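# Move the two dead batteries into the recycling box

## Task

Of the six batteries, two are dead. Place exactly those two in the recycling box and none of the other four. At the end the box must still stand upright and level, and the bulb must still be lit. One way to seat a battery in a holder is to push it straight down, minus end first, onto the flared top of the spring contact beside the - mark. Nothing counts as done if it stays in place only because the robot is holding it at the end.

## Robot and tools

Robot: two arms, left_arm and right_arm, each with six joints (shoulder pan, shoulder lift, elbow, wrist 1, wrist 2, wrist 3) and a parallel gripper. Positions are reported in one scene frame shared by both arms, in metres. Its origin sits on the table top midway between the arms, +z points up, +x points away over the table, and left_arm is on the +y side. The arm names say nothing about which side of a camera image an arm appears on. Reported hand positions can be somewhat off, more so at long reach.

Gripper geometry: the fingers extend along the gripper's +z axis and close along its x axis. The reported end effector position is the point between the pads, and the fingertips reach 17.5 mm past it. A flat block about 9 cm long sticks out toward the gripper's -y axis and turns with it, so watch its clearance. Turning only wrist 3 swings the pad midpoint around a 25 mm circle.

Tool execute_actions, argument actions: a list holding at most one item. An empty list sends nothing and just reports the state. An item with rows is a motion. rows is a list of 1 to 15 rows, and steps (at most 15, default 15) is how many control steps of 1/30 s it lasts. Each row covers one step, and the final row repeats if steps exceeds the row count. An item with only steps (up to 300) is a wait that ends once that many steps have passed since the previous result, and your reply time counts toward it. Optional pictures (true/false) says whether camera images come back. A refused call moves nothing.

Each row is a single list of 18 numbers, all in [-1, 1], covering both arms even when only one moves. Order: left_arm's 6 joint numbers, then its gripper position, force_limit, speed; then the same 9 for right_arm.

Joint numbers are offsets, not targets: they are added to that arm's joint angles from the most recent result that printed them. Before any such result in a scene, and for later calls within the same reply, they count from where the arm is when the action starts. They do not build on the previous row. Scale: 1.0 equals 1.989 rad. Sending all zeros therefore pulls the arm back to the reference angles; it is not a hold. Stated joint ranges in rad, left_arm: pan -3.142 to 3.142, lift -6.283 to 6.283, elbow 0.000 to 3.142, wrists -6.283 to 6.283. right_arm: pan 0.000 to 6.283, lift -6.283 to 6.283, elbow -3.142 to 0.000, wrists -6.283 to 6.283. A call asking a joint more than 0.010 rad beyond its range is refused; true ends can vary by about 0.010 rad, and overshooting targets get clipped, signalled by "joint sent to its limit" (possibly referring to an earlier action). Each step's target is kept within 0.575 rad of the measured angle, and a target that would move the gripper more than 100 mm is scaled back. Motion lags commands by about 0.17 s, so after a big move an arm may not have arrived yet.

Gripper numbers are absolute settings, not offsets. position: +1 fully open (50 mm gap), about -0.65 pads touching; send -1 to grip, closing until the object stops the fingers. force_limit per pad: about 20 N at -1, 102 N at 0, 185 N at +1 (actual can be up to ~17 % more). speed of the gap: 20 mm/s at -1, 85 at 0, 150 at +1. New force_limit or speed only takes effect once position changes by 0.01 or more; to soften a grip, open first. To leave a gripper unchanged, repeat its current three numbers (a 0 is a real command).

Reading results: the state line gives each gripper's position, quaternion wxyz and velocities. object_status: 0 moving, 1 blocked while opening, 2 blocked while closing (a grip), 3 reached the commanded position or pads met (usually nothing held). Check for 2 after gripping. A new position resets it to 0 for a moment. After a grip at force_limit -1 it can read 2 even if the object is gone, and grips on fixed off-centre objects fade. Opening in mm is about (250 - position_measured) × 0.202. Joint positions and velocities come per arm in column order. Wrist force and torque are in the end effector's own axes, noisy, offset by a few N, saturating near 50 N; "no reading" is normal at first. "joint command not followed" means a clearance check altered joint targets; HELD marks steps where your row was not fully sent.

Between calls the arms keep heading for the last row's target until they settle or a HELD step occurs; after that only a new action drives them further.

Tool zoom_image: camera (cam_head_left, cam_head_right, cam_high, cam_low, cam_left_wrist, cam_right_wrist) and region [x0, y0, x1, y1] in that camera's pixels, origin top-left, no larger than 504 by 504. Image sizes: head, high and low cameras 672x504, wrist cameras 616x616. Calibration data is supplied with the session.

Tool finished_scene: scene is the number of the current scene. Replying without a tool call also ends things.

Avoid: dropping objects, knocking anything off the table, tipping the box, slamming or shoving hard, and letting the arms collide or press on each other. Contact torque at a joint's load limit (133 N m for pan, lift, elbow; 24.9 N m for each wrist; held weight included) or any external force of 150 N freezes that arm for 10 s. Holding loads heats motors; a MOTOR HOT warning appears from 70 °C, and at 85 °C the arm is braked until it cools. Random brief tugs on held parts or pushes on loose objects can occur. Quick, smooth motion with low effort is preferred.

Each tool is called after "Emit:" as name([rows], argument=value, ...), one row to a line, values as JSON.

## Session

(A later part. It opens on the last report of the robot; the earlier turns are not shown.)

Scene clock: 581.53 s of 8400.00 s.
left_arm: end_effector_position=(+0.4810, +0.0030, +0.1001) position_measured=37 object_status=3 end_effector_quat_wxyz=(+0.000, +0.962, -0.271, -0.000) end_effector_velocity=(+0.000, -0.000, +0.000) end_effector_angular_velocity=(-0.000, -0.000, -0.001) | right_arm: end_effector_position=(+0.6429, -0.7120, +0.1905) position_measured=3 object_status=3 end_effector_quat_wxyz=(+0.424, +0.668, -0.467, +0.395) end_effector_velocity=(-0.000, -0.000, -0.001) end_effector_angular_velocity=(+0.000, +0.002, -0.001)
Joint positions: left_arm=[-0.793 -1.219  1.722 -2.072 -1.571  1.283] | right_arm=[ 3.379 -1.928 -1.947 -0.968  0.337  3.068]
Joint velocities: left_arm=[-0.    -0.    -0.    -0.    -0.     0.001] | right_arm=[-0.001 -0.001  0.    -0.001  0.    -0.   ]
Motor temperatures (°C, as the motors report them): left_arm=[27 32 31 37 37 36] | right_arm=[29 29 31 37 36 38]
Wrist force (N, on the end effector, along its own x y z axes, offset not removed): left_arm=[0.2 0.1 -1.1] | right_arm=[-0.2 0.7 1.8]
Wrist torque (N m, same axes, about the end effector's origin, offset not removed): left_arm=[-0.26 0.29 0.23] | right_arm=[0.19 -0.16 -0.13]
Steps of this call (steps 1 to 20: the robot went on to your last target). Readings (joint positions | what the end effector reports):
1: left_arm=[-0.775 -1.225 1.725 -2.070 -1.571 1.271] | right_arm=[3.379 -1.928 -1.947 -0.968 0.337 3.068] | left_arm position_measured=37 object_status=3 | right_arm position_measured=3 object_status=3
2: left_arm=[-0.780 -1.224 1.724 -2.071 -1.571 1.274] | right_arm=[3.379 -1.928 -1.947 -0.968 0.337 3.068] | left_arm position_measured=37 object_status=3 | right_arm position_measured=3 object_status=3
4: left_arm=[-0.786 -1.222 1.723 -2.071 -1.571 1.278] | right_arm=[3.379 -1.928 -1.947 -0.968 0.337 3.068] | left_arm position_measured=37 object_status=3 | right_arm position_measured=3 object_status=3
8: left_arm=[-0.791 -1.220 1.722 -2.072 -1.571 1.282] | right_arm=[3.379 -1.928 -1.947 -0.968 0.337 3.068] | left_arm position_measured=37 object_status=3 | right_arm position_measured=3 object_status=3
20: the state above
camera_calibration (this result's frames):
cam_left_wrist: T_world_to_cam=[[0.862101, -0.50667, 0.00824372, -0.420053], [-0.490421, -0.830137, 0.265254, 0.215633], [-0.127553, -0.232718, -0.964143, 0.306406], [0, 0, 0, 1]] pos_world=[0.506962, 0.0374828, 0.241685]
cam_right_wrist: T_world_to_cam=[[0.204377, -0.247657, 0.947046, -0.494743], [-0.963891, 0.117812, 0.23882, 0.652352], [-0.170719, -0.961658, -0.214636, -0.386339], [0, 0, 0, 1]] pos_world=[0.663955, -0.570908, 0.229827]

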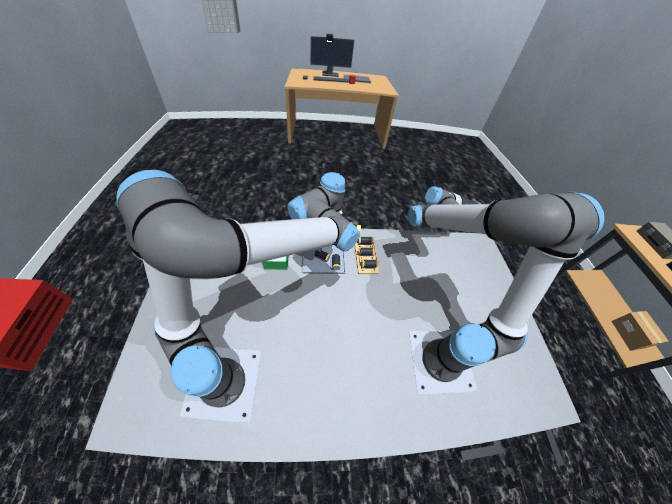

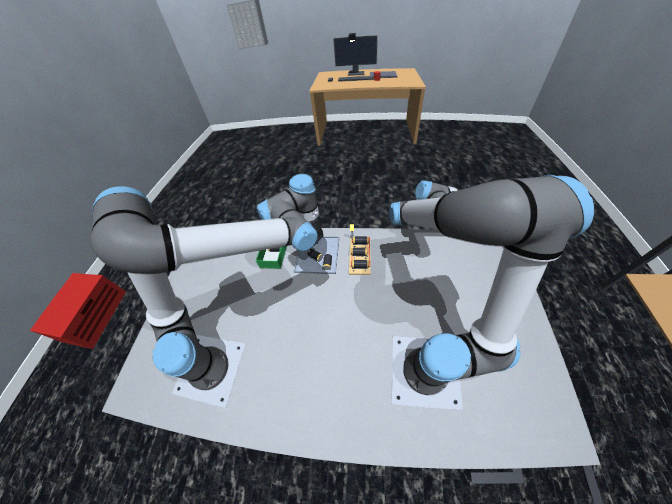

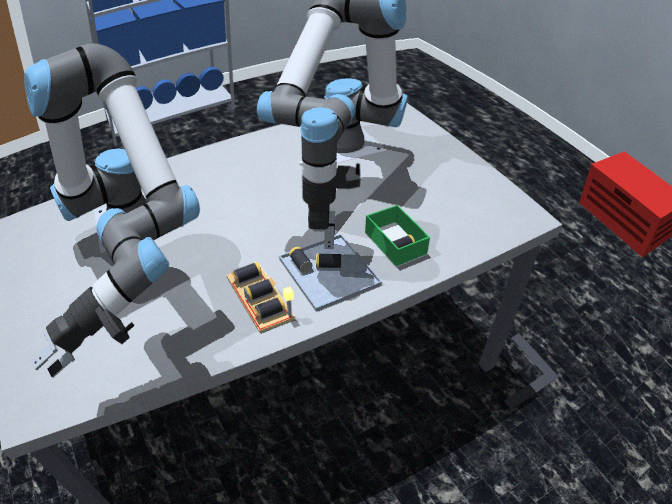

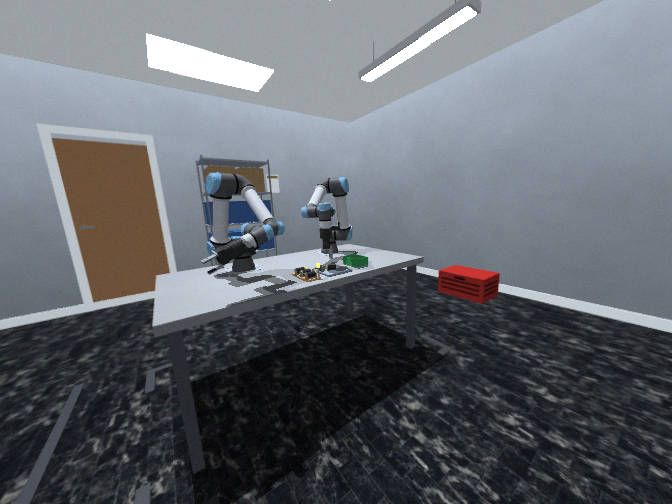

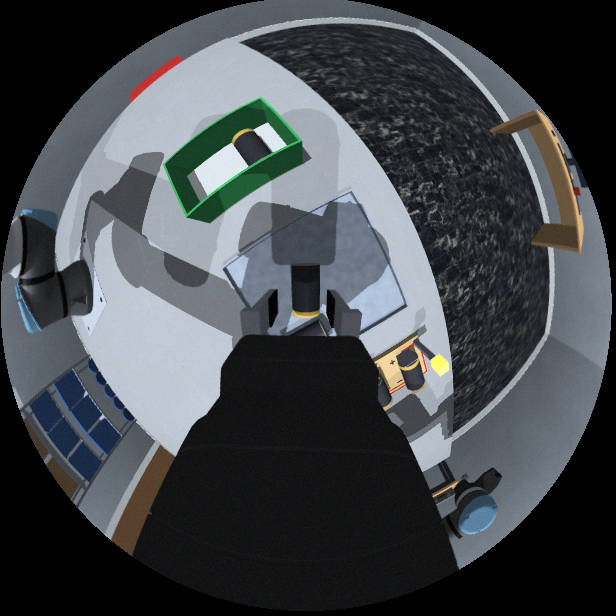

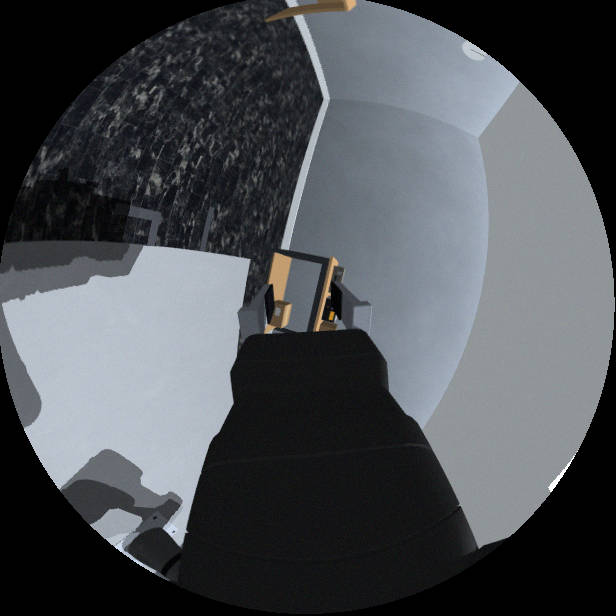

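Emit:
execute_actions([
  {"rows":[[0.0008,0.022,0.0126,-0.0346,0,0.0008,0.77,-0.3,-0.3,0,0,0,0,0,0,1,0,0],[0.0008,0.022,0.0126,-0.0346,0,0.0008,0.77,-0.3,-0.3,0,0,0,0,0,0,1,0,0],[0.0008,0.022,0.0126,-0.0346,0,0.0008,0.77,-0.3,-0.3,0,0,0,0,0,0,1,0,0],[0.0008,0.022,0.0126,-0.0346,0,0.0008,0.77,-0.3,-0.3,0,0,0,0,0,0,1,0,0],[0.0008,0.022,0.0126,-0.0346,0,0.0008,0.77,-0.3,-0.3,0,0,0,0,0,0,1,0,0],[0.0008,0.0525,0.0338,-0.0865,0,0.0008,0.77,-0.3,-0.3,0,0,0,0,0,0,1,0,0]],"steps":15},
], pictures=false)

Emit:
execute_actions([
  {"steps":14},
], pictures=false)

Emit:
execute_actions([
  {"rows":[[0,0,0,0,0,0,-1,-0.3,-0.3,0,0,0,0,0,0,1,0,0]],"steps":14},
], pictures=false)

Emit:
execute_actions([
  {"rows":[[0,-0.066,-0.057,0.123,0,0,-1,-0.3,-0.3,0,0,0,0,0,0,1,0,0]],"steps":15},
], pictures=false)

Emit:
execute_actions([
  {"steps":12},
], pictures=false)

Scene clock: 589.33 s of 8400.00 s.
left_arm: end_effector_position=(+0.4838, +0.0012, +0.0316) position_measured=37 object_status=3 end_effector_quat_wxyz=(-0.000, +0.962, -0.271, -0.001) end_effector_velocity=(+0.001, -0.001, -0.041) end_effector_angular_velocity=(-0.007, -0.007, -0.001) | right_arm: end_effector_position=(+0.6429, -0.7120, +0.1905) position_measured=3 object_status=3 end_effector_quat_wxyz=(+0.424, +0.668, -0.467, +0.395) end_effector_velocity=(-0.000, -0.001, +0.001) end_effector_angular_velocity=(-0.000, -0.001, -0.001)
Joint positions: left_arm=[-0.791 -1.122  1.784 -2.232 -1.571  1.285] | right_arm=[ 3.379 -1.928 -1.947 -0.968  0.337  3.068]
Joint velocities: left_arm=[ 0.     0.059  0.04  -0.11  -0.     0.001] | right_arm=[-0.001  0.001  0.    -0.001 -0.     0.   ]
Motor temperatures (°C, as the motors report them): left_arm=[27 32 31 37 37 36] | right_arm=[29 29 31 37 36 38]
Wrist force (N, on the end effector, along its own x y z axes, offset not removed): left_arm=[-2.9 1.1 1.1] | right_arm=[-0.4 0.3 1.4]
Wrist torque (N m, same axes, about the end effector's origin, offset not removed): left_arm=[-0.07 0.67 0.20] | right_arm=[0.16 -0.13 -0.10]
Steps of this call (steps 1 to 15: the robot went on to your last target; steps 16 to 90: nothing new was sent; then 4.30 s passed at rest; steps 91 to 105: all 15 steps of this action). Readings (joint positions | what the end effector reports):
91: left_arm=[-0.793 -1.219 1.722 -2.073 -1.571 1.283] | right_arm=[3.379 -1.928 -1.947 -0.968 0.337 3.068] | left_arm position_measured=37 object_status=3 | right_arm position_measured=3 object_status=3
92: left_arm=[-0.793 -1.215 1.724 -2.078 -1.571 1.284] | right_arm=[3.379 -1.928 -1.947 -0.968 0.337 3.068] | left_arm position_measured=37 object_status=3 | right_arm position_measured=3 object_status=3
94: left_arm=[-0.793 -1.199 1.733 -2.102 -1.571 1.284] | right_arm=[3.379 -1.928 -1.947 -0.968 0.337 3.068] | left_arm position_measured=37 object_status=3 | right_arm position_measured=3 object_status=3
98: left_arm=[-0.792 -1.167 1.755 -2.151 -1.571 1.285] | right_arm=[3.379 -1.928 -1.947 -0.968 0.337 3.068] | left_arm position_measured=37 object_status=3 | right_arm position_measured=3 object_status=3
105: the state above

Scene clock: 589.80 s of 8400.00 s.
left_arm: end_effector_position=(+0.4839, +0.0011, +0.0269) position_measured=37 object_status=3 end_effector_quat_wxyz=(+0.000, +0.962, -0.271, -0.000) end_effector_velocity=(+0.000, +0.000, -0.001) end_effector_angular_velocity=(+0.000, +0.000, +0.001) | right_arm: end_effector_position=(+0.6429, -0.7120, +0.1905) position_measured=3 object_status=3 end_effector_quat_wxyz=(+0.424, +0.668, -0.467, +0.395) end_effector_velocity=(-0.000, -0.001, -0.001) end_effector_angular_velocity=(-0.000, +0.002, -0.001)
Joint positions: left_arm=[-0.791 -1.115  1.789 -2.244 -1.571  1.285] | right_arm=[ 3.379 -1.928 -1.947 -0.968  0.337  3.068]
Joint velocities: left_arm=[ 0.001  0.002  0.001 -0.002 -0.    -0.   ] | right_arm=[-0.001 -0.001 -0.    -0.001  0.    -0.001]
Motor temperatures (°C, as the motors report them): left_arm=[27 32 31 37 37 36] | right_arm=[29 29 31 37 36 38]
Wrist force (N, on the end effector, along its own x y z axes, offset not removed): left_arm=[-1.0 1.2 2.1] | right_arm=[0.1 0.7 1.5]
Wrist torque (N m, same axes, about the end effector's origin, offset not removed): left_arm=[-0.03 0.19 0.03] | right_arm=[0.26 -0.15 -0.07]
Steps of this call (steps 1 to 14: the robot went on to your last target). Readings (joint positions | what the end effector reports):
1: left_arm=[-0.791 -1.120 1.785 -2.235 -1.571 1.285] | right_arm=[3.379 -1.928 -1.947 -0.968 0.337 3.068] | left_arm position_measured=37 object_status=3 | right_arm position_measured=3 object_status=3
2: left_arm=[-0.791 -1.119 1.786 -2.237 -1.571 1.285] | right_arm=[3.379 -1.928 -1.947 -0.968 0.337 3.068] | left_arm position_measured=37 object_status=3 | right_arm position_measured=3 object_status=3
4: left_arm=[-0.791 -1.117 1.787 -2.240 -1.571 1.285] | right_arm=[3.379 -1.928 -1.947 -0.968 0.337 3.068] | left_arm position_measured=37 object_status=3 | right_arm position_measured=3 object_status=3
8: left_arm=[-0.791 -1.116 1.788 -2.243 -1.571 1.285] | right_arm=[3.379 -1.928 -1.947 -0.968 0.337 3.068] | left_arm position_measured=37 object_status=3 | right_arm position_measured=3 object_status=3
14: the state above

Scene clock: 590.27 s of 8400.00 s.
left_arm: end_effector_position=(+0.4839, +0.0011, +0.0268) position_measured=91 object_status=2 end_effector_quat_wxyz=(+0.000, +0.962, -0.271, -0.000) end_effector_velocity=(+0.000, +0.000, -0.001) end_effector_angular_velocity=(+0.001, +0.001, +0.001) | right_arm: end_effector_position=(+0.6429, -0.7120, +0.1905) position_measured=3 object_status=3 end_effector_quat_wxyz=(+0.424, +0.668, -0.467, +0.395) end_effector_velocity=(-0.000, -0.001, +0.000) end_effector_angular_velocity=(-0.000, +0.001, -0.001)
Joint positions: left_arm=[-0.791 -1.115  1.789 -2.244 -1.571  1.285] | right_arm=[ 3.379 -1.928 -1.947 -0.968  0.337  3.068]
Joint velocities: left_arm=[ 0.     0.001 -0.     0.     0.    -0.001] | right_arm=[-0.001  0.     0.    -0.001 -0.    -0.   ]
Motor temperatures (°C, as the motors report them): left_arm=[27 32 31 37 37 36] | right_arm=[29 29 31 37 36 38]
Wrist force (N, on the end effector, along its own x y z axes, offset not removed): left_arm=[-0.9 0.1 -0.6] | right_arm=[1.1 0.4 3.4]
Wrist torque (N m, same axes, about the end effector's origin, offset not removed): left_arm=[-0.33 0.37 0.20] | right_arm=[0.23 -0.36 -0.14]
Steps of this call (steps 1 to 14: all 14 steps of this action). Readings (joint positions | what the end effector reports):
1: left_arm=[-0.791 -1.115 1.789 -2.244 -1.571 1.285] | right_arm=[3.379 -1.928 -1.947 -0.968 0.337 3.068] | left_arm position_measured=41 object_status=0 | right_arm position_measured=3 object_status=3
2: left_arm=[-0.791 -1.115 1.789 -2.244 -1.571 1.285] | right_arm=[3.379 -1.928 -1.947 -0.968 0.337 3.068] | left_arm position_measured=52 object_status=0 | right_arm position_measured=3 object_status=3
4: left_arm=[-0.791 -1.115 1.789 -2.244 -1.571 1.285] | right_arm=[3.379 -1.928 -1.947 -0.968 0.337 3.068] | left_arm position_measured=73 object_status=0 | right_arm position_measured=3 object_status=3
8: left_arm=[-0.791 -1.115 1.789 -2.244 -1.571 1.285] | right_arm=[3.379 -1.928 -1.947 -0.968 0.337 3.068] | left_arm position_measured=91 object_status=0 | right_arm position_measured=3 object_status=3
14: the state above

Scene clock: 590.77 s of 8400.00 s.
left_arm: end_effector_position=(+0.4835, +0.0017, +0.1268) position_measured=91 object_status=2 end_effector_quat_wxyz=(+0.000, +0.962, -0.271, +0.000) end_effector_velocity=(-0.004, +0.005, +0.024) end_effector_angular_velocity=(+0.008, +0.007, +0.002) | right_arm: end_effector_position=(+0.6429, -0.7120, +0.1905) position_measured=3 object_status=3 end_effector_quat_wxyz=(+0.424, +0.668, -0.467, +0.395) end_effector_velocity=(-0.000, -0.001, -0.000) end_effector_angular_velocity=(+0.000, -0.000, -0.001)
Joint positions: left_arm=[-0.791 -1.243  1.678 -2.008 -1.571  1.285] | right_arm=[ 3.379 -1.928 -1.947 -0.968  0.337  3.068]
Joint velocities: left_arm=[ 0.001 -0.031 -0.027  0.068 -0.    -0.002] | right_arm=[-0.002 -0.    -0.     0.001  0.    -0.   ]
Motor temperatures (°C, as the motors report them): left_arm=[27 32 31 37 37 36] | right_arm=[29 29 31 37 36 38]
Wrist force (N, on the end effector, along its own x y z axes, offset not removed): left_arm=[0.2 -1.2 1.5] | right_arm=[0.2 -0.2 1.8]
Wrist torque (N m, same axes, about the end effector's origin, offset not removed): left_arm=[-0.54 0.18 0.24] | right_arm=[0.03 -0.28 -0.14]
Steps of this call (steps 1 to 15: all 15 steps of this action). Readings (joint positions | what the end effector reports):
1: left_arm=[-0.791 -1.115 1.789 -2.244 -1.571 1.285] | right_arm=[3.379 -1.928 -1.947 -0.968 0.337 3.068] | left_arm position_measured=91 object_status=2 | right_arm position_measured=3 object_status=3
2: left_arm=[-0.791 -1.121 1.783 -2.238 -1.571 1.285] | right_arm=[3.379 -1.928 -1.947 -0.968 0.337 3.068] | left_arm position_measured=91 object_status=2 | right_arm position_measured=3 object_status=3
4: left_arm=[-0.791 -1.163 1.745 -2.181 -1.571 1.285] | right_arm=[3.379 -1.928 -1.947 -0.968 0.337 3.068] | left_arm position_measured=91 object_status=2 | right_arm position_measured=3 object_status=3
8: left_arm=[-0.791 -1.220 1.698 -2.059 -1.571 1.285] | right_arm=[3.379 -1.928 -1.947 -0.968 0.337 3.068] | left_arm position_measured=91 object_status=2 | right_arm position_measured=3 object_status=3
15: the state above

Scene clock: 591.17 s of 8400.00 s.
left_arm: end_effector_position=(+0.4830, +0.0022, +0.1295) position_measured=91 object_status=2 end_effector_quat_wxyz=(+0.000, +0.962, -0.271, -0.000) end_effector_velocity=(-0.000, +0.000, +0.001) end_effector_angular_velocity=(+0.000, +0.000, +0.001) | right_arm: end_effector_position=(+0.6429, -0.7120, +0.1905) position_measured=3 object_status=3 end_effector_quat_wxyz=(+0.424, +0.668, -0.467, +0.395) end_effector_velocity=(-0.000, +0.000, -0.000) end_effector_angular_velocity=(-0.000, +0.002, +0.001)
Joint positions: left_arm=[-0.791 -1.246  1.675 -2.    -1.571  1.285] | right_arm=[ 3.379 -1.928 -1.947 -0.968  0.337  3.068]
Joint velocities: left_arm=[-0.    -0.001 -0.001  0.002 -0.    -0.001] | right_arm=[ 0.001  0.    -0.    -0.002 -0.    -0.   ]
Motor temperatures (°C, as the motors report them): left_arm=[27 32 31 37 37 36] | right_arm=[29 29 31 37 36 38]
Wrist force (N, on the end effector, along its own x y z axes, offset not removed): left_arm=[-2.3 0.0 -0.4] | right_arm=[-0.2 0.1 1.6]
Wrist torque (N m, same axes, about the end effector's origin, offset not removed): left_arm=[-0.26 0.47 0.10] | right_arm=[0.12 -0.14 -0.07]
Steps of this call (steps 1 to 12: the robot went on to your last target). Readings (joint positions | what the end effector reports):
1: left_arm=[-0.791 -1.244 1.678 -2.006 -1.571 1.285] | right_arm=[3.379 -1.928 -1.947 -0.968 0.337 3.068] | left_arm position_measured=91 object_status=2 | right_arm position_measured=3 object_status=3
2: left_arm=[-0.791 -1.244 1.677 -2.004 -1.571 1.285] | right_arm=[3.379 -1.928 -1.947 -0.968 0.337 3.068] | left_arm position_measured=91 object_status=2 | right_arm position_measured=3 object_status=3
4: left_arm=[-0.791 -1.245 1.676 -2.002 -1.571 1.285] | right_arm=[3.379 -1.928 -1.947 -0.968 0.337 3.068] | left_arm position_measured=91 object_status=2 | right_arm position_measured=3 object_status=3
8: left_arm=[-0.791 -1.246 1.676 -2.001 -1.571 1.285] | right_arm=[3.379 -1.928 -1.947 -0.968 0.337 3.068] | left_arm position_measured=91 object_status=2 | right_arm position_measured=3 object_status=3
12: the state above

Emit:
execute_actions(actions=[], pictures=false)

Emit:
execute_actions([
  {"rows":[[0.1314,-0.1073,0.1342,-0.0268,0,-0.1446,-1,-0.3,-0.3,0,0,0,0,0,0,1,0,0]],"steps":15},
], pictures=false)

Emit:
execute_actions([
  {"steps":30},
])

Scene clock: 603.63 s of 8400.00 s.
left_arm: end_effector_position=(+0.4830, +0.0022, +0.1296) position_measured=91 object_status=2 end_effector_quat_wxyz=(+0.000, +0.962, -0.271, -0.000) end_effector_velocity=(-0.000, +0.000, +0.000) end_effector_angular_velocity=(+0.000, +0.000, -0.001) | right_arm: end_effector_position=(+0.6429, -0.7120, +0.1905) position_measured=3 object_status=3 end_effector_quat_wxyz=(+0.424, +0.668, -0.467, +0.395) end_effector_velocity=(-0.000, -0.000, +0.000) end_effector_angular_velocity=(-0.001, +0.000, -0.000)
Joint positions: left_arm=[-0.791 -1.246  1.675 -2.    -1.571  1.285] | right_arm=[ 3.379 -1.928 -1.947 -0.968  0.337  3.068]
Joint velocities: left_arm=[-0.    -0.    -0.     0.001 -0.     0.001] | right_arm=[-0.     0.001  0.    -0.002 -0.     0.   ]
Motor temperatures (°C, as the motors report them): left_arm=[27 32 31 37 37 36] | right_arm=[29 29 31 37 36 38]
Wrist force (N, on the end effector, along its own x y z axes, offset not removed): left_arm=[-1.8 0.6 1.0] | right_arm=[0.9 -0.8 1.8]
Wrist torque (N m, same axes, about the end effector's origin, offset not removed): left_arm=[-0.15 0.56 0.03] | right_arm=[0.01 -0.31 -0.14]
Steps of this call (steps 1 to 15: the robot went on to your last target; steps 16 to 90: nothing new was sent; then 9.47 s passed at rest). Readings (joint positions | what the end effector reports):
1: left_arm=[-0.791 -1.246 1.675 -2.000 -1.571 1.285] | right_arm=[3.379 -1.928 -1.947 -0.968 0.337 3.068] | left_arm position_measured=91 object_status=2 | right_arm position_measured=3 object_status=3
2: left_arm=[-0.791 -1.246 1.675 -2.000 -1.571 1.285] | right_arm=[3.379 -1.928 -1.947 -0.968 0.337 3.068] | left_arm position_measured=91 object_status=2 | right_arm position_measured=3 object_status=3
4: left_arm=[-0.791 -1.246 1.675 -2.000 -1.571 1.285] | right_arm=[3.379 -1.928 -1.947 -0.968 0.337 3.068] | left_arm position_measured=91 object_status=2 | right_arm position_measured=3 object_status=3
8: left_arm=[-0.791 -1.246 1.675 -2.000 -1.571 1.285] | right_arm=[3.379 -1.928 -1.947 -0.968 0.337 3.068] | left_arm position_measured=91 object_status=2 | right_arm position_measured=3 object_status=3
90: the state above
All arms were judged still, so your last target was given up. Only a new action makes them travel on or press farther. Fingers that are still opening or closing keep moving.

Scene clock: 604.13 s of 8400.00 s.
left_arm: end_effector_position=(+0.4656, +0.1856, +0.1311) position_measured=91 object_status=2 end_effector_quat_wxyz=(+0.000, +1.000, -0.021, +0.000) end_effector_velocity=(-0.033, +0.114, -0.006) end_effector_angular_velocity=(+0.003, +0.005, +0.338) | right_arm: end_effector_position=(+0.6429, -0.7120, +0.1905) position_measured=3 object_status=3 end_effector_quat_wxyz=(+0.424, +0.668, -0.467, +0.395) end_effector_velocity=(-0.000, -0.001, +0.000) end_effector_angular_velocity=(-0.001, +0.001, -0.001)
Joint positions: left_arm=[-0.549 -1.445  1.923 -2.049 -1.571  1.019] | right_arm=[ 3.379 -1.928 -1.947 -0.968  0.337  3.068]
Joint velocities: left_arm=[ 0.161 -0.129  0.165 -0.03  -0.    -0.178] | right_arm=[-0.001  0.     0.    -0.001 -0.     0.   ]
Motor temperatures (°C, as the motors report them): left_arm=[27 32 31 37 37 36] | right_arm=[29 29 31 37 36 38]
Wrist force (N, on the end effector, along its own x y z axes, offset not removed): left_arm=[-0.2 -0.7 3.9] | right_arm=[0.4 0.4 1.9]
Wrist torque (N m, same axes, about the end effector's origin, offset not removed): left_arm=[-0.32 0.22 0.04] | right_arm=[0.21 -0.20 -0.12]
Steps of this call (steps 1 to 15: all 15 steps of this action). Readings (joint positions | what the end effector reports):
1: left_arm=[-0.791 -1.247 1.675 -2.000 -1.571 1.285] | right_arm=[3.379 -1.928 -1.947 -0.968 0.337 3.068] | left_arm position_measured=91 object_status=2 | right_arm position_measured=3 object_status=3
2: left_arm=[-0.786 -1.252 1.681 -2.003 -1.571 1.279] | right_arm=[3.379 -1.928 -1.947 -0.968 0.337 3.068] | left_arm position_measured=91 object_status=2 | right_arm position_measured=3 object_status=3
4: left_arm=[-0.743 -1.289 1.724 -2.012 -1.571 1.234] | right_arm=[3.379 -1.928 -1.947 -0.968 0.337 3.068] | left_arm position_measured=91 object_status=2 | right_arm position_measured=3 object_status=3
8: left_arm=[-0.653 -1.362 1.817 -2.030 -1.571 1.134] | right_arm=[3.379 -1.928 -1.947 -0.968 0.337 3.068] | left_arm position_measured=91 object_status=2 | right_arm position_measured=3 object_status=3
15: the state above

Scene clock: 605.13 s of 8400.00 s.
left_arm: end_effector_position=(+0.4615, +0.1989, +0.1303) position_measured=91 object_status=2 end_effector_quat_wxyz=(+0.000, +1.000, -0.000, -0.000) end_effector_velocity=(+0.000, +0.000, -0.000) end_effector_angular_velocity=(+0.000, +0.000, -0.000) | right_arm: end_effector_position=(+0.6429, -0.7120, +0.1905) position_measured=3 object_status=3 end_effector_quat_wxyz=(+0.424, +0.668, -0.467, +0.395) end_effector_velocity=(-0.000, -0.001, +0.000) end_effector_angular_velocity=(+0.000, -0.002, -0.001)
Joint positions: left_arm=[-0.53  -1.46   1.942 -2.053 -1.571  0.997] | right_arm=[ 3.379 -1.928 -1.947 -0.968  0.337  3.068]
Joint velocities: left_arm=[ 0.001  0.    -0.     0.    -0.     0.001] | right_arm=[-0.001  0.001 -0.     0.001  0.     0.   ]
Motor temperatures (°C, as the motors report them): left_arm=[27 32 31 37 37 36] | right_arm=[29 29 31 37 36 38]
Wrist force (N, on the end effector, along its own x y z axes, offset not removed): left_arm=[-1.5 1.4 1.5] | right_arm=[-0.4 0.0 3.2]
Wrist torque (N m, same axes, about the end effector's origin, offset not removed): left_arm=[0.07 0.52 0.38] | right_arm=[0.16 -0.08 -0.11]
Steps of this call (steps 1 to 30: the robot went on to your last target). Readings (joint positions | what the end effector reports):
1: left_arm=[-0.544 -1.448 1.928 -2.050 -1.571 1.013] | right_arm=[3.379 -1.928 -1.947 -0.968 0.337 3.068] | left_arm position_measured=91 object_status=2 | right_arm position_measured=3 object_status=3
2: left_arm=[-0.541 -1.451 1.931 -2.051 -1.571 1.009] | right_arm=[3.379 -1.928 -1.947 -0.968 0.337 3.068] | left_arm position_measured=91 object_status=2 | right_arm position_measured=3 object_status=3
4: left_arm=[-0.536 -1.455 1.936 -2.052 -1.571 1.004] | right_arm=[3.379 -1.928 -1.947 -0.968 0.337 3.068] | left_arm position_measured=91 object_status=2 | right_arm position_measured=3 object_status=3
8: left_arm=[-0.532 -1.458 1.940 -2.053 -1.571 0.999] | right_arm=[3.379 -1.928 -1.947 -0.968 0.337 3.068] | left_arm position_measured=91 object_status=2 | right_arm position_measured=3 object_status=3
30: the state above
All arms were judged still, so your last target was given up. Only a new action makes them travel on or press farther. Fingers that are still opening or closing keep moving.
camera_calibration (this result's frames):
cam_left_wrist: T_world_to_cam=[[0.999811, 0.0175329, 0.00837122, -0.472077], [0.0146864, -0.964092, 0.265161, 0.154223], [0.0127197, -0.264988, -0.964168, 0.320274], [0, 0, 0, 1]] pos_world=[0.465649, 0.241831, 0.271856]
cam_right_wrist: T_world_to_cam=[[0.204377, -0.247657, 0.947046, -0.494743], [-0.963891, 0.117812, 0.23882, 0.652352], [-0.170719, -0.961658, -0.214636, -0.386339], [0, 0, 0, 1]] pos_world=[0.663955, -0.570908, 0.229827]

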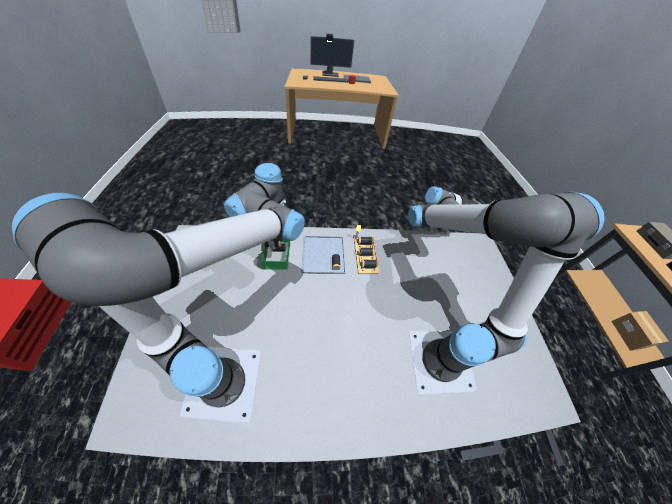

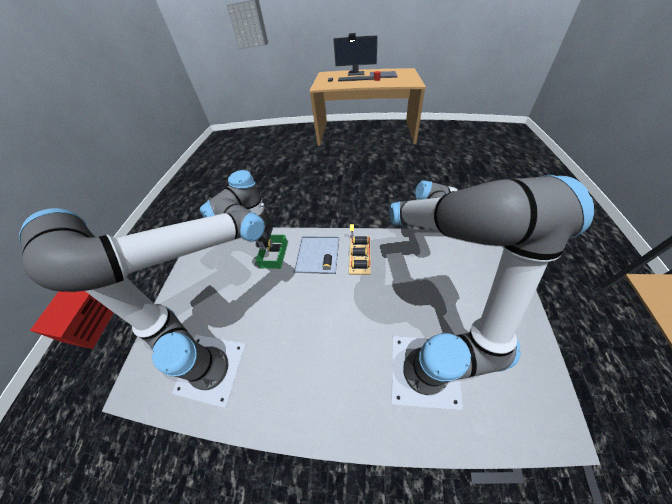

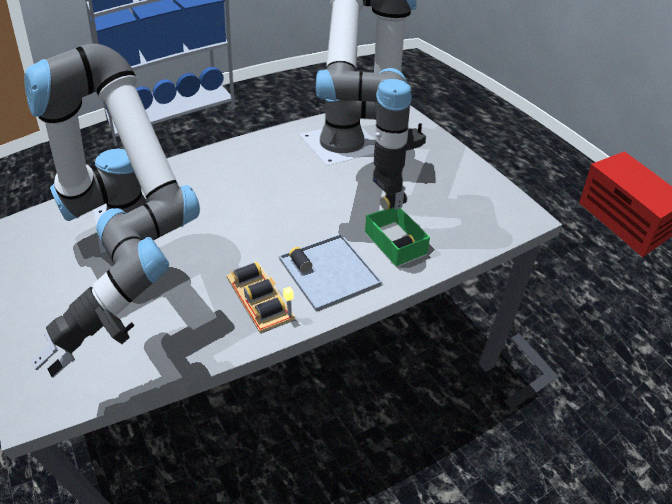

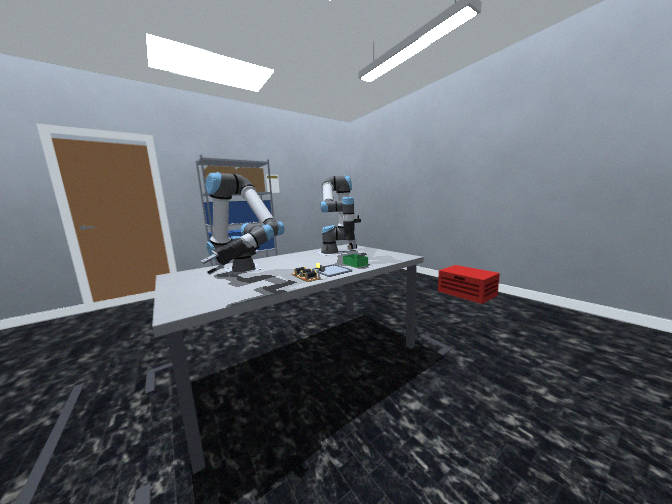

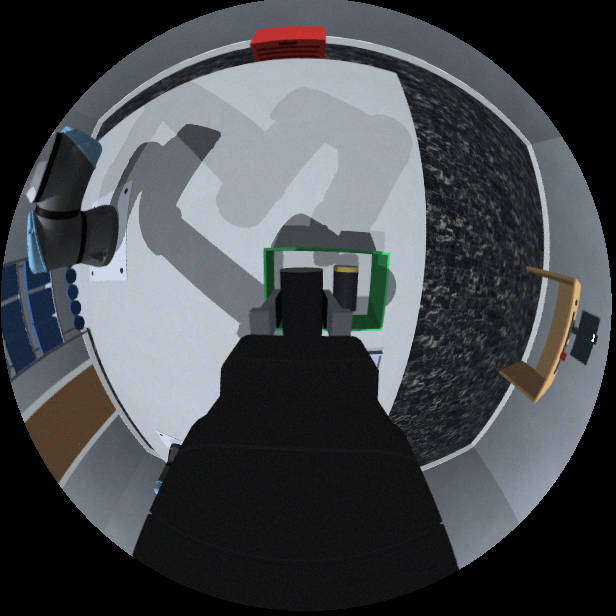

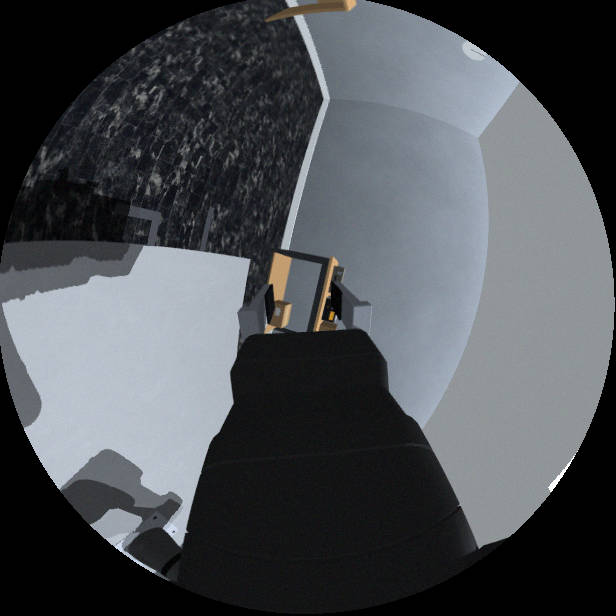

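Emit:
execute_actions([
  {"rows":[[0,0.02,0.02,-0.04,0,0,-1,-0.3,-0.3,0,0,0,0,0,0,1,0,0],[0,0.02,0.02,-0.04,0,0,-1,-0.3,-0.3,0,0,0,0,0,0,1,0,0],[0,0.02,0.02,-0.04,0,0,-1,-0.3,-0.3,0,0,0,0,0,0,1,0,0],[0,0.02,0.02,-0.04,0,0,-1,-0.3,-0.3,0,0,0,0,0,0,1,0,0],[0,0.0418,0.0416,-0.0833,0,0,-1,-0.3,-0.3,0,0,0,0,0,0,1,0,0]],"steps":15},
], pictures=false)

Emit:
execute_actions([
  {"steps":20},
])

Scene clock: 611.33 s of 8400.00 s.
left_arm: end_effector_position=(+0.4616, +0.1988, +0.0729) position_measured=91 object_status=2 end_effector_quat_wxyz=(-0.000, +1.000, -0.000, -0.001) end_effector_velocity=(-0.000, -0.000, -0.024) end_effector_angular_velocity=(-0.003, -0.004, -0.003) | right_arm: end_effector_position=(+0.6429, -0.7120, +0.1905) position_measured=3 object_status=3 end_effector_quat_wxyz=(+0.424, +0.668, -0.467, +0.395) end_effector_velocity=(-0.000, -0.000, -0.000) end_effector_angular_velocity=(-0.000, +0.001, -0.000)
Joint positions: left_arm=[-0.53  -1.381  2.021 -2.21  -1.571  0.997] | right_arm=[ 3.379 -1.928 -1.947 -0.968  0.337  3.068]
Joint velocities: left_arm=[-0.001  0.034  0.035 -0.074  0.     0.002] | right_arm=[-0.    -0.001 -0.    -0.    -0.    -0.   ]
Motor temperatures (°C, as the motors report them): left_arm=[27 32 31 37 37 36] | right_arm=[29 29 31 37 36 38]
Wrist force (N, on the end effector, along its own x y z axes, offset not removed): left_arm=[-4.2 -3.0 3.7] | right_arm=[1.4 1.8 2.3]
Wrist torque (N m, same axes, about the end effector's origin, offset not removed): left_arm=[-0.63 0.95 0.22] | right_arm=[0.36 -0.40 -0.14]
Steps of this call (steps 1 to 90: nothing new was sent; then 2.70 s passed at rest; steps 91 to 105: all 15 steps of this action). Readings (joint positions | what the end effector reports):
91: left_arm=[-0.530 -1.460 1.942 -2.053 -1.571 0.997] | right_arm=[3.379 -1.928 -1.947 -0.968 0.337 3.068] | left_arm position_measured=91 object_status=2 | right_arm position_measured=3 object_status=3
92: left_arm=[-0.530 -1.456 1.947 -2.059 -1.571 0.997] | right_arm=[3.379 -1.928 -1.947 -0.968 0.337 3.068] | left_arm position_measured=91 object_status=2 | right_arm position_measured=3 object_status=3
94: left_arm=[-0.530 -1.441 1.961 -2.087 -1.571 0.997] | right_arm=[3.379 -1.928 -1.947 -0.968 0.337 3.068] | left_arm position_measured=91 object_status=2 | right_arm position_measured=3 object_status=3
98: left_arm=[-0.530 -1.407 1.995 -2.154 -1.571 0.997] | right_arm=[3.379 -1.928 -1.947 -0.968 0.337 3.068] | left_arm position_measured=91 object_status=2 | right_arm position_measured=3 object_status=3
105: the state above

Scene clock: 612.00 s of 8400.00 s.
left_arm: end_effector_position=(+0.4615, +0.1989, +0.0700) position_measured=91 object_status=2 end_effector_quat_wxyz=(+0.000, +1.000, -0.000, -0.000) end_effector_velocity=(+0.000, -0.001, +0.000) end_effector_angular_velocity=(-0.001, -0.001, -0.001) | right_arm: end_effector_position=(+0.6429, -0.7120, +0.1905) position_measured=3 object_status=3 end_effector_quat_wxyz=(+0.424, +0.668, -0.467, +0.395) end_effector_velocity=(+0.000, +0.000, -0.000) end_effector_angular_velocity=(+0.000, -0.001, +0.001)
Joint positions: left_arm=[-0.53  -1.377  2.025 -2.219 -1.571  0.997] | right_arm=[ 3.379 -1.928 -1.947 -0.968  0.337  3.068]
Joint velocities: left_arm=[-0.001 -0.    -0.    -0.001 -0.    -0.   ] | right_arm=[ 0.001 -0.001 -0.     0.002 -0.     0.   ]
Motor temperatures (°C, as the motors report them): left_arm=[27 32 31 37 37 36] | right_arm=[29 29 31 37 36 38]
Wrist force (N, on the end effector, along its own x y z axes, offset not removed): left_arm=[-1.5 0.1 3.4] | right_arm=[-1.2 -0.4 1.0]
Wrist torque (N m, same axes, about the end effector's origin, offset not removed): left_arm=[-0.25 0.43 0.12] | right_arm=[0.04 0.08 -0.14]
Steps of this call (steps 1 to 15: the robot went on to your last target; steps 16 to 20: nothing new was sent). Readings (joint positions | what the end effector reports):
1: left_arm=[-0.530 -1.380 2.022 -2.212 -1.571 0.997] | right_arm=[3.379 -1.928 -1.947 -0.968 0.337 3.068] | left_arm position_measured=91 object_status=2 | right_arm position_measured=3 object_status=3
2: left_arm=[-0.530 -1.379 2.023 -2.214 -1.571 0.997] | right_arm=[3.379 -1.928 -1.947 -0.968 0.337 3.068] | left_arm position_measured=91 object_status=2 | right_arm position_measured=3 object_status=3
4: left_arm=[-0.530 -1.378 2.024 -2.216 -1.571 0.997] | right_arm=[3.379 -1.928 -1.947 -0.968 0.337 3.068] | left_arm position_measured=91 object_status=2 | right_arm position_measured=3 object_status=3
8: left_arm=[-0.530 -1.377 2.025 -2.218 -1.571 0.997] | right_arm=[3.379 -1.928 -1.947 -0.968 0.337 3.068] | left_arm position_measured=91 object_status=2 | right_arm position_measured=3 object_status=3
20: the state above
All arms were judged still, so your last target was given up. Only a new action makes them travel on or press farther. Fingers that are still opening or closing keep moving.
camera_calibration (this result's frames):
cam_left_wrist: T_world_to_cam=[[0.999812, 0.0175606, 0.00820431, -0.471604], [0.0147587, -0.96412, 0.265055, 0.170164], [0.0125645, -0.264885, -0.964198, 0.262243], [0, 0, 0, 1]] pos_world=[0.46571, 0.241805, 0.211621]
cam_right_wrist: T_world_to_cam=[[0.204377, -0.247657, 0.947046, -0.494743], [-0.963891, 0.117812, 0.23882, 0.652352], [-0.170719, -0.961658, -0.214636, -0.386339], [0, 0, 0, 1]] pos_world=[0.663955, -0.570908, 0.229827]

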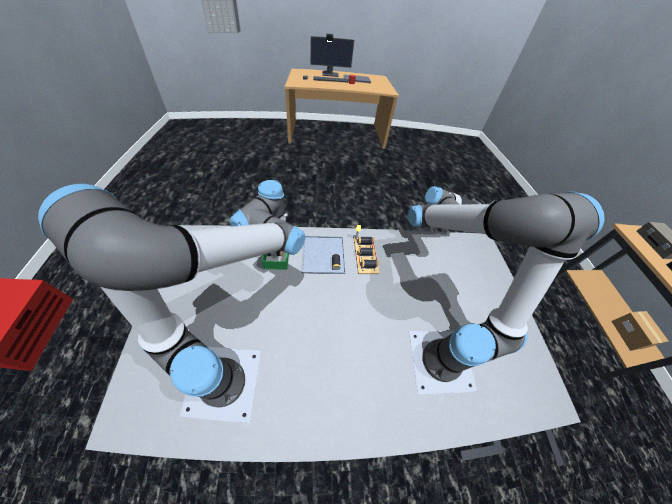

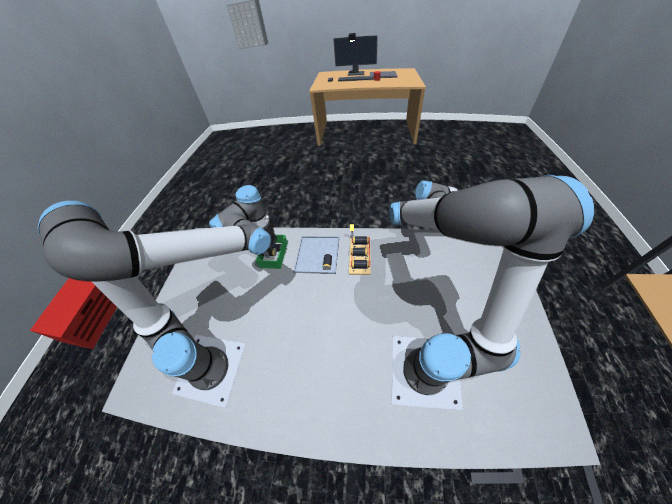

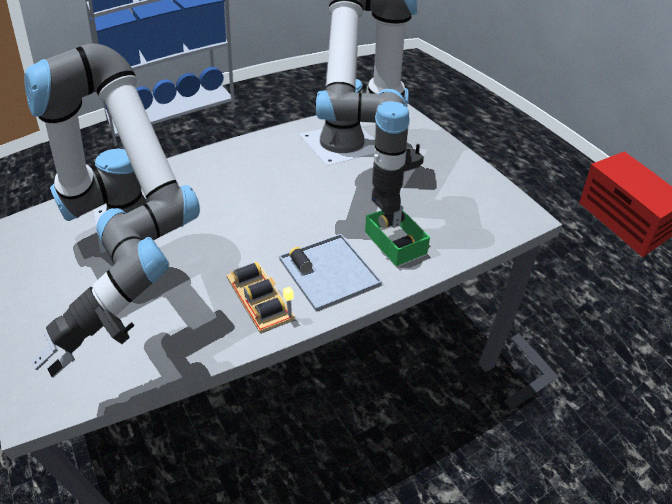

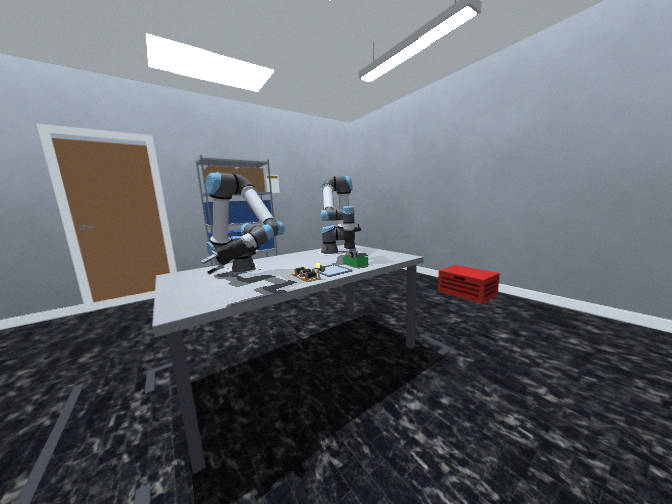

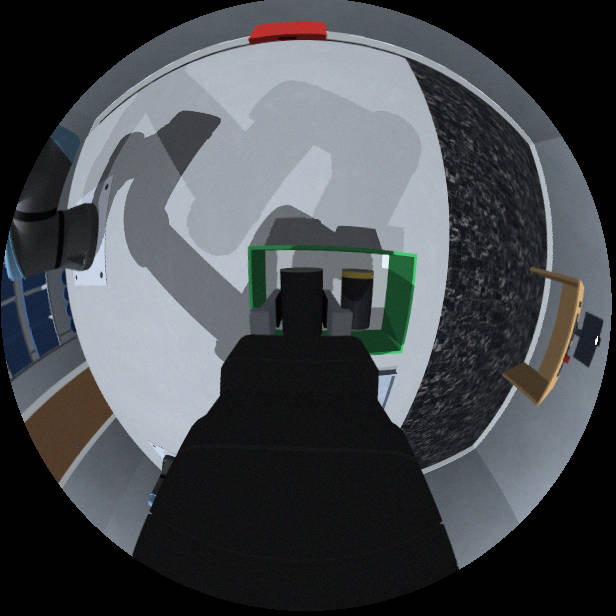

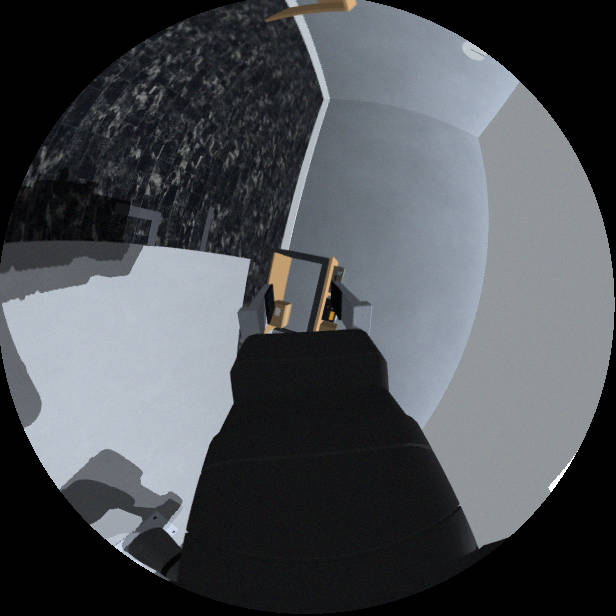

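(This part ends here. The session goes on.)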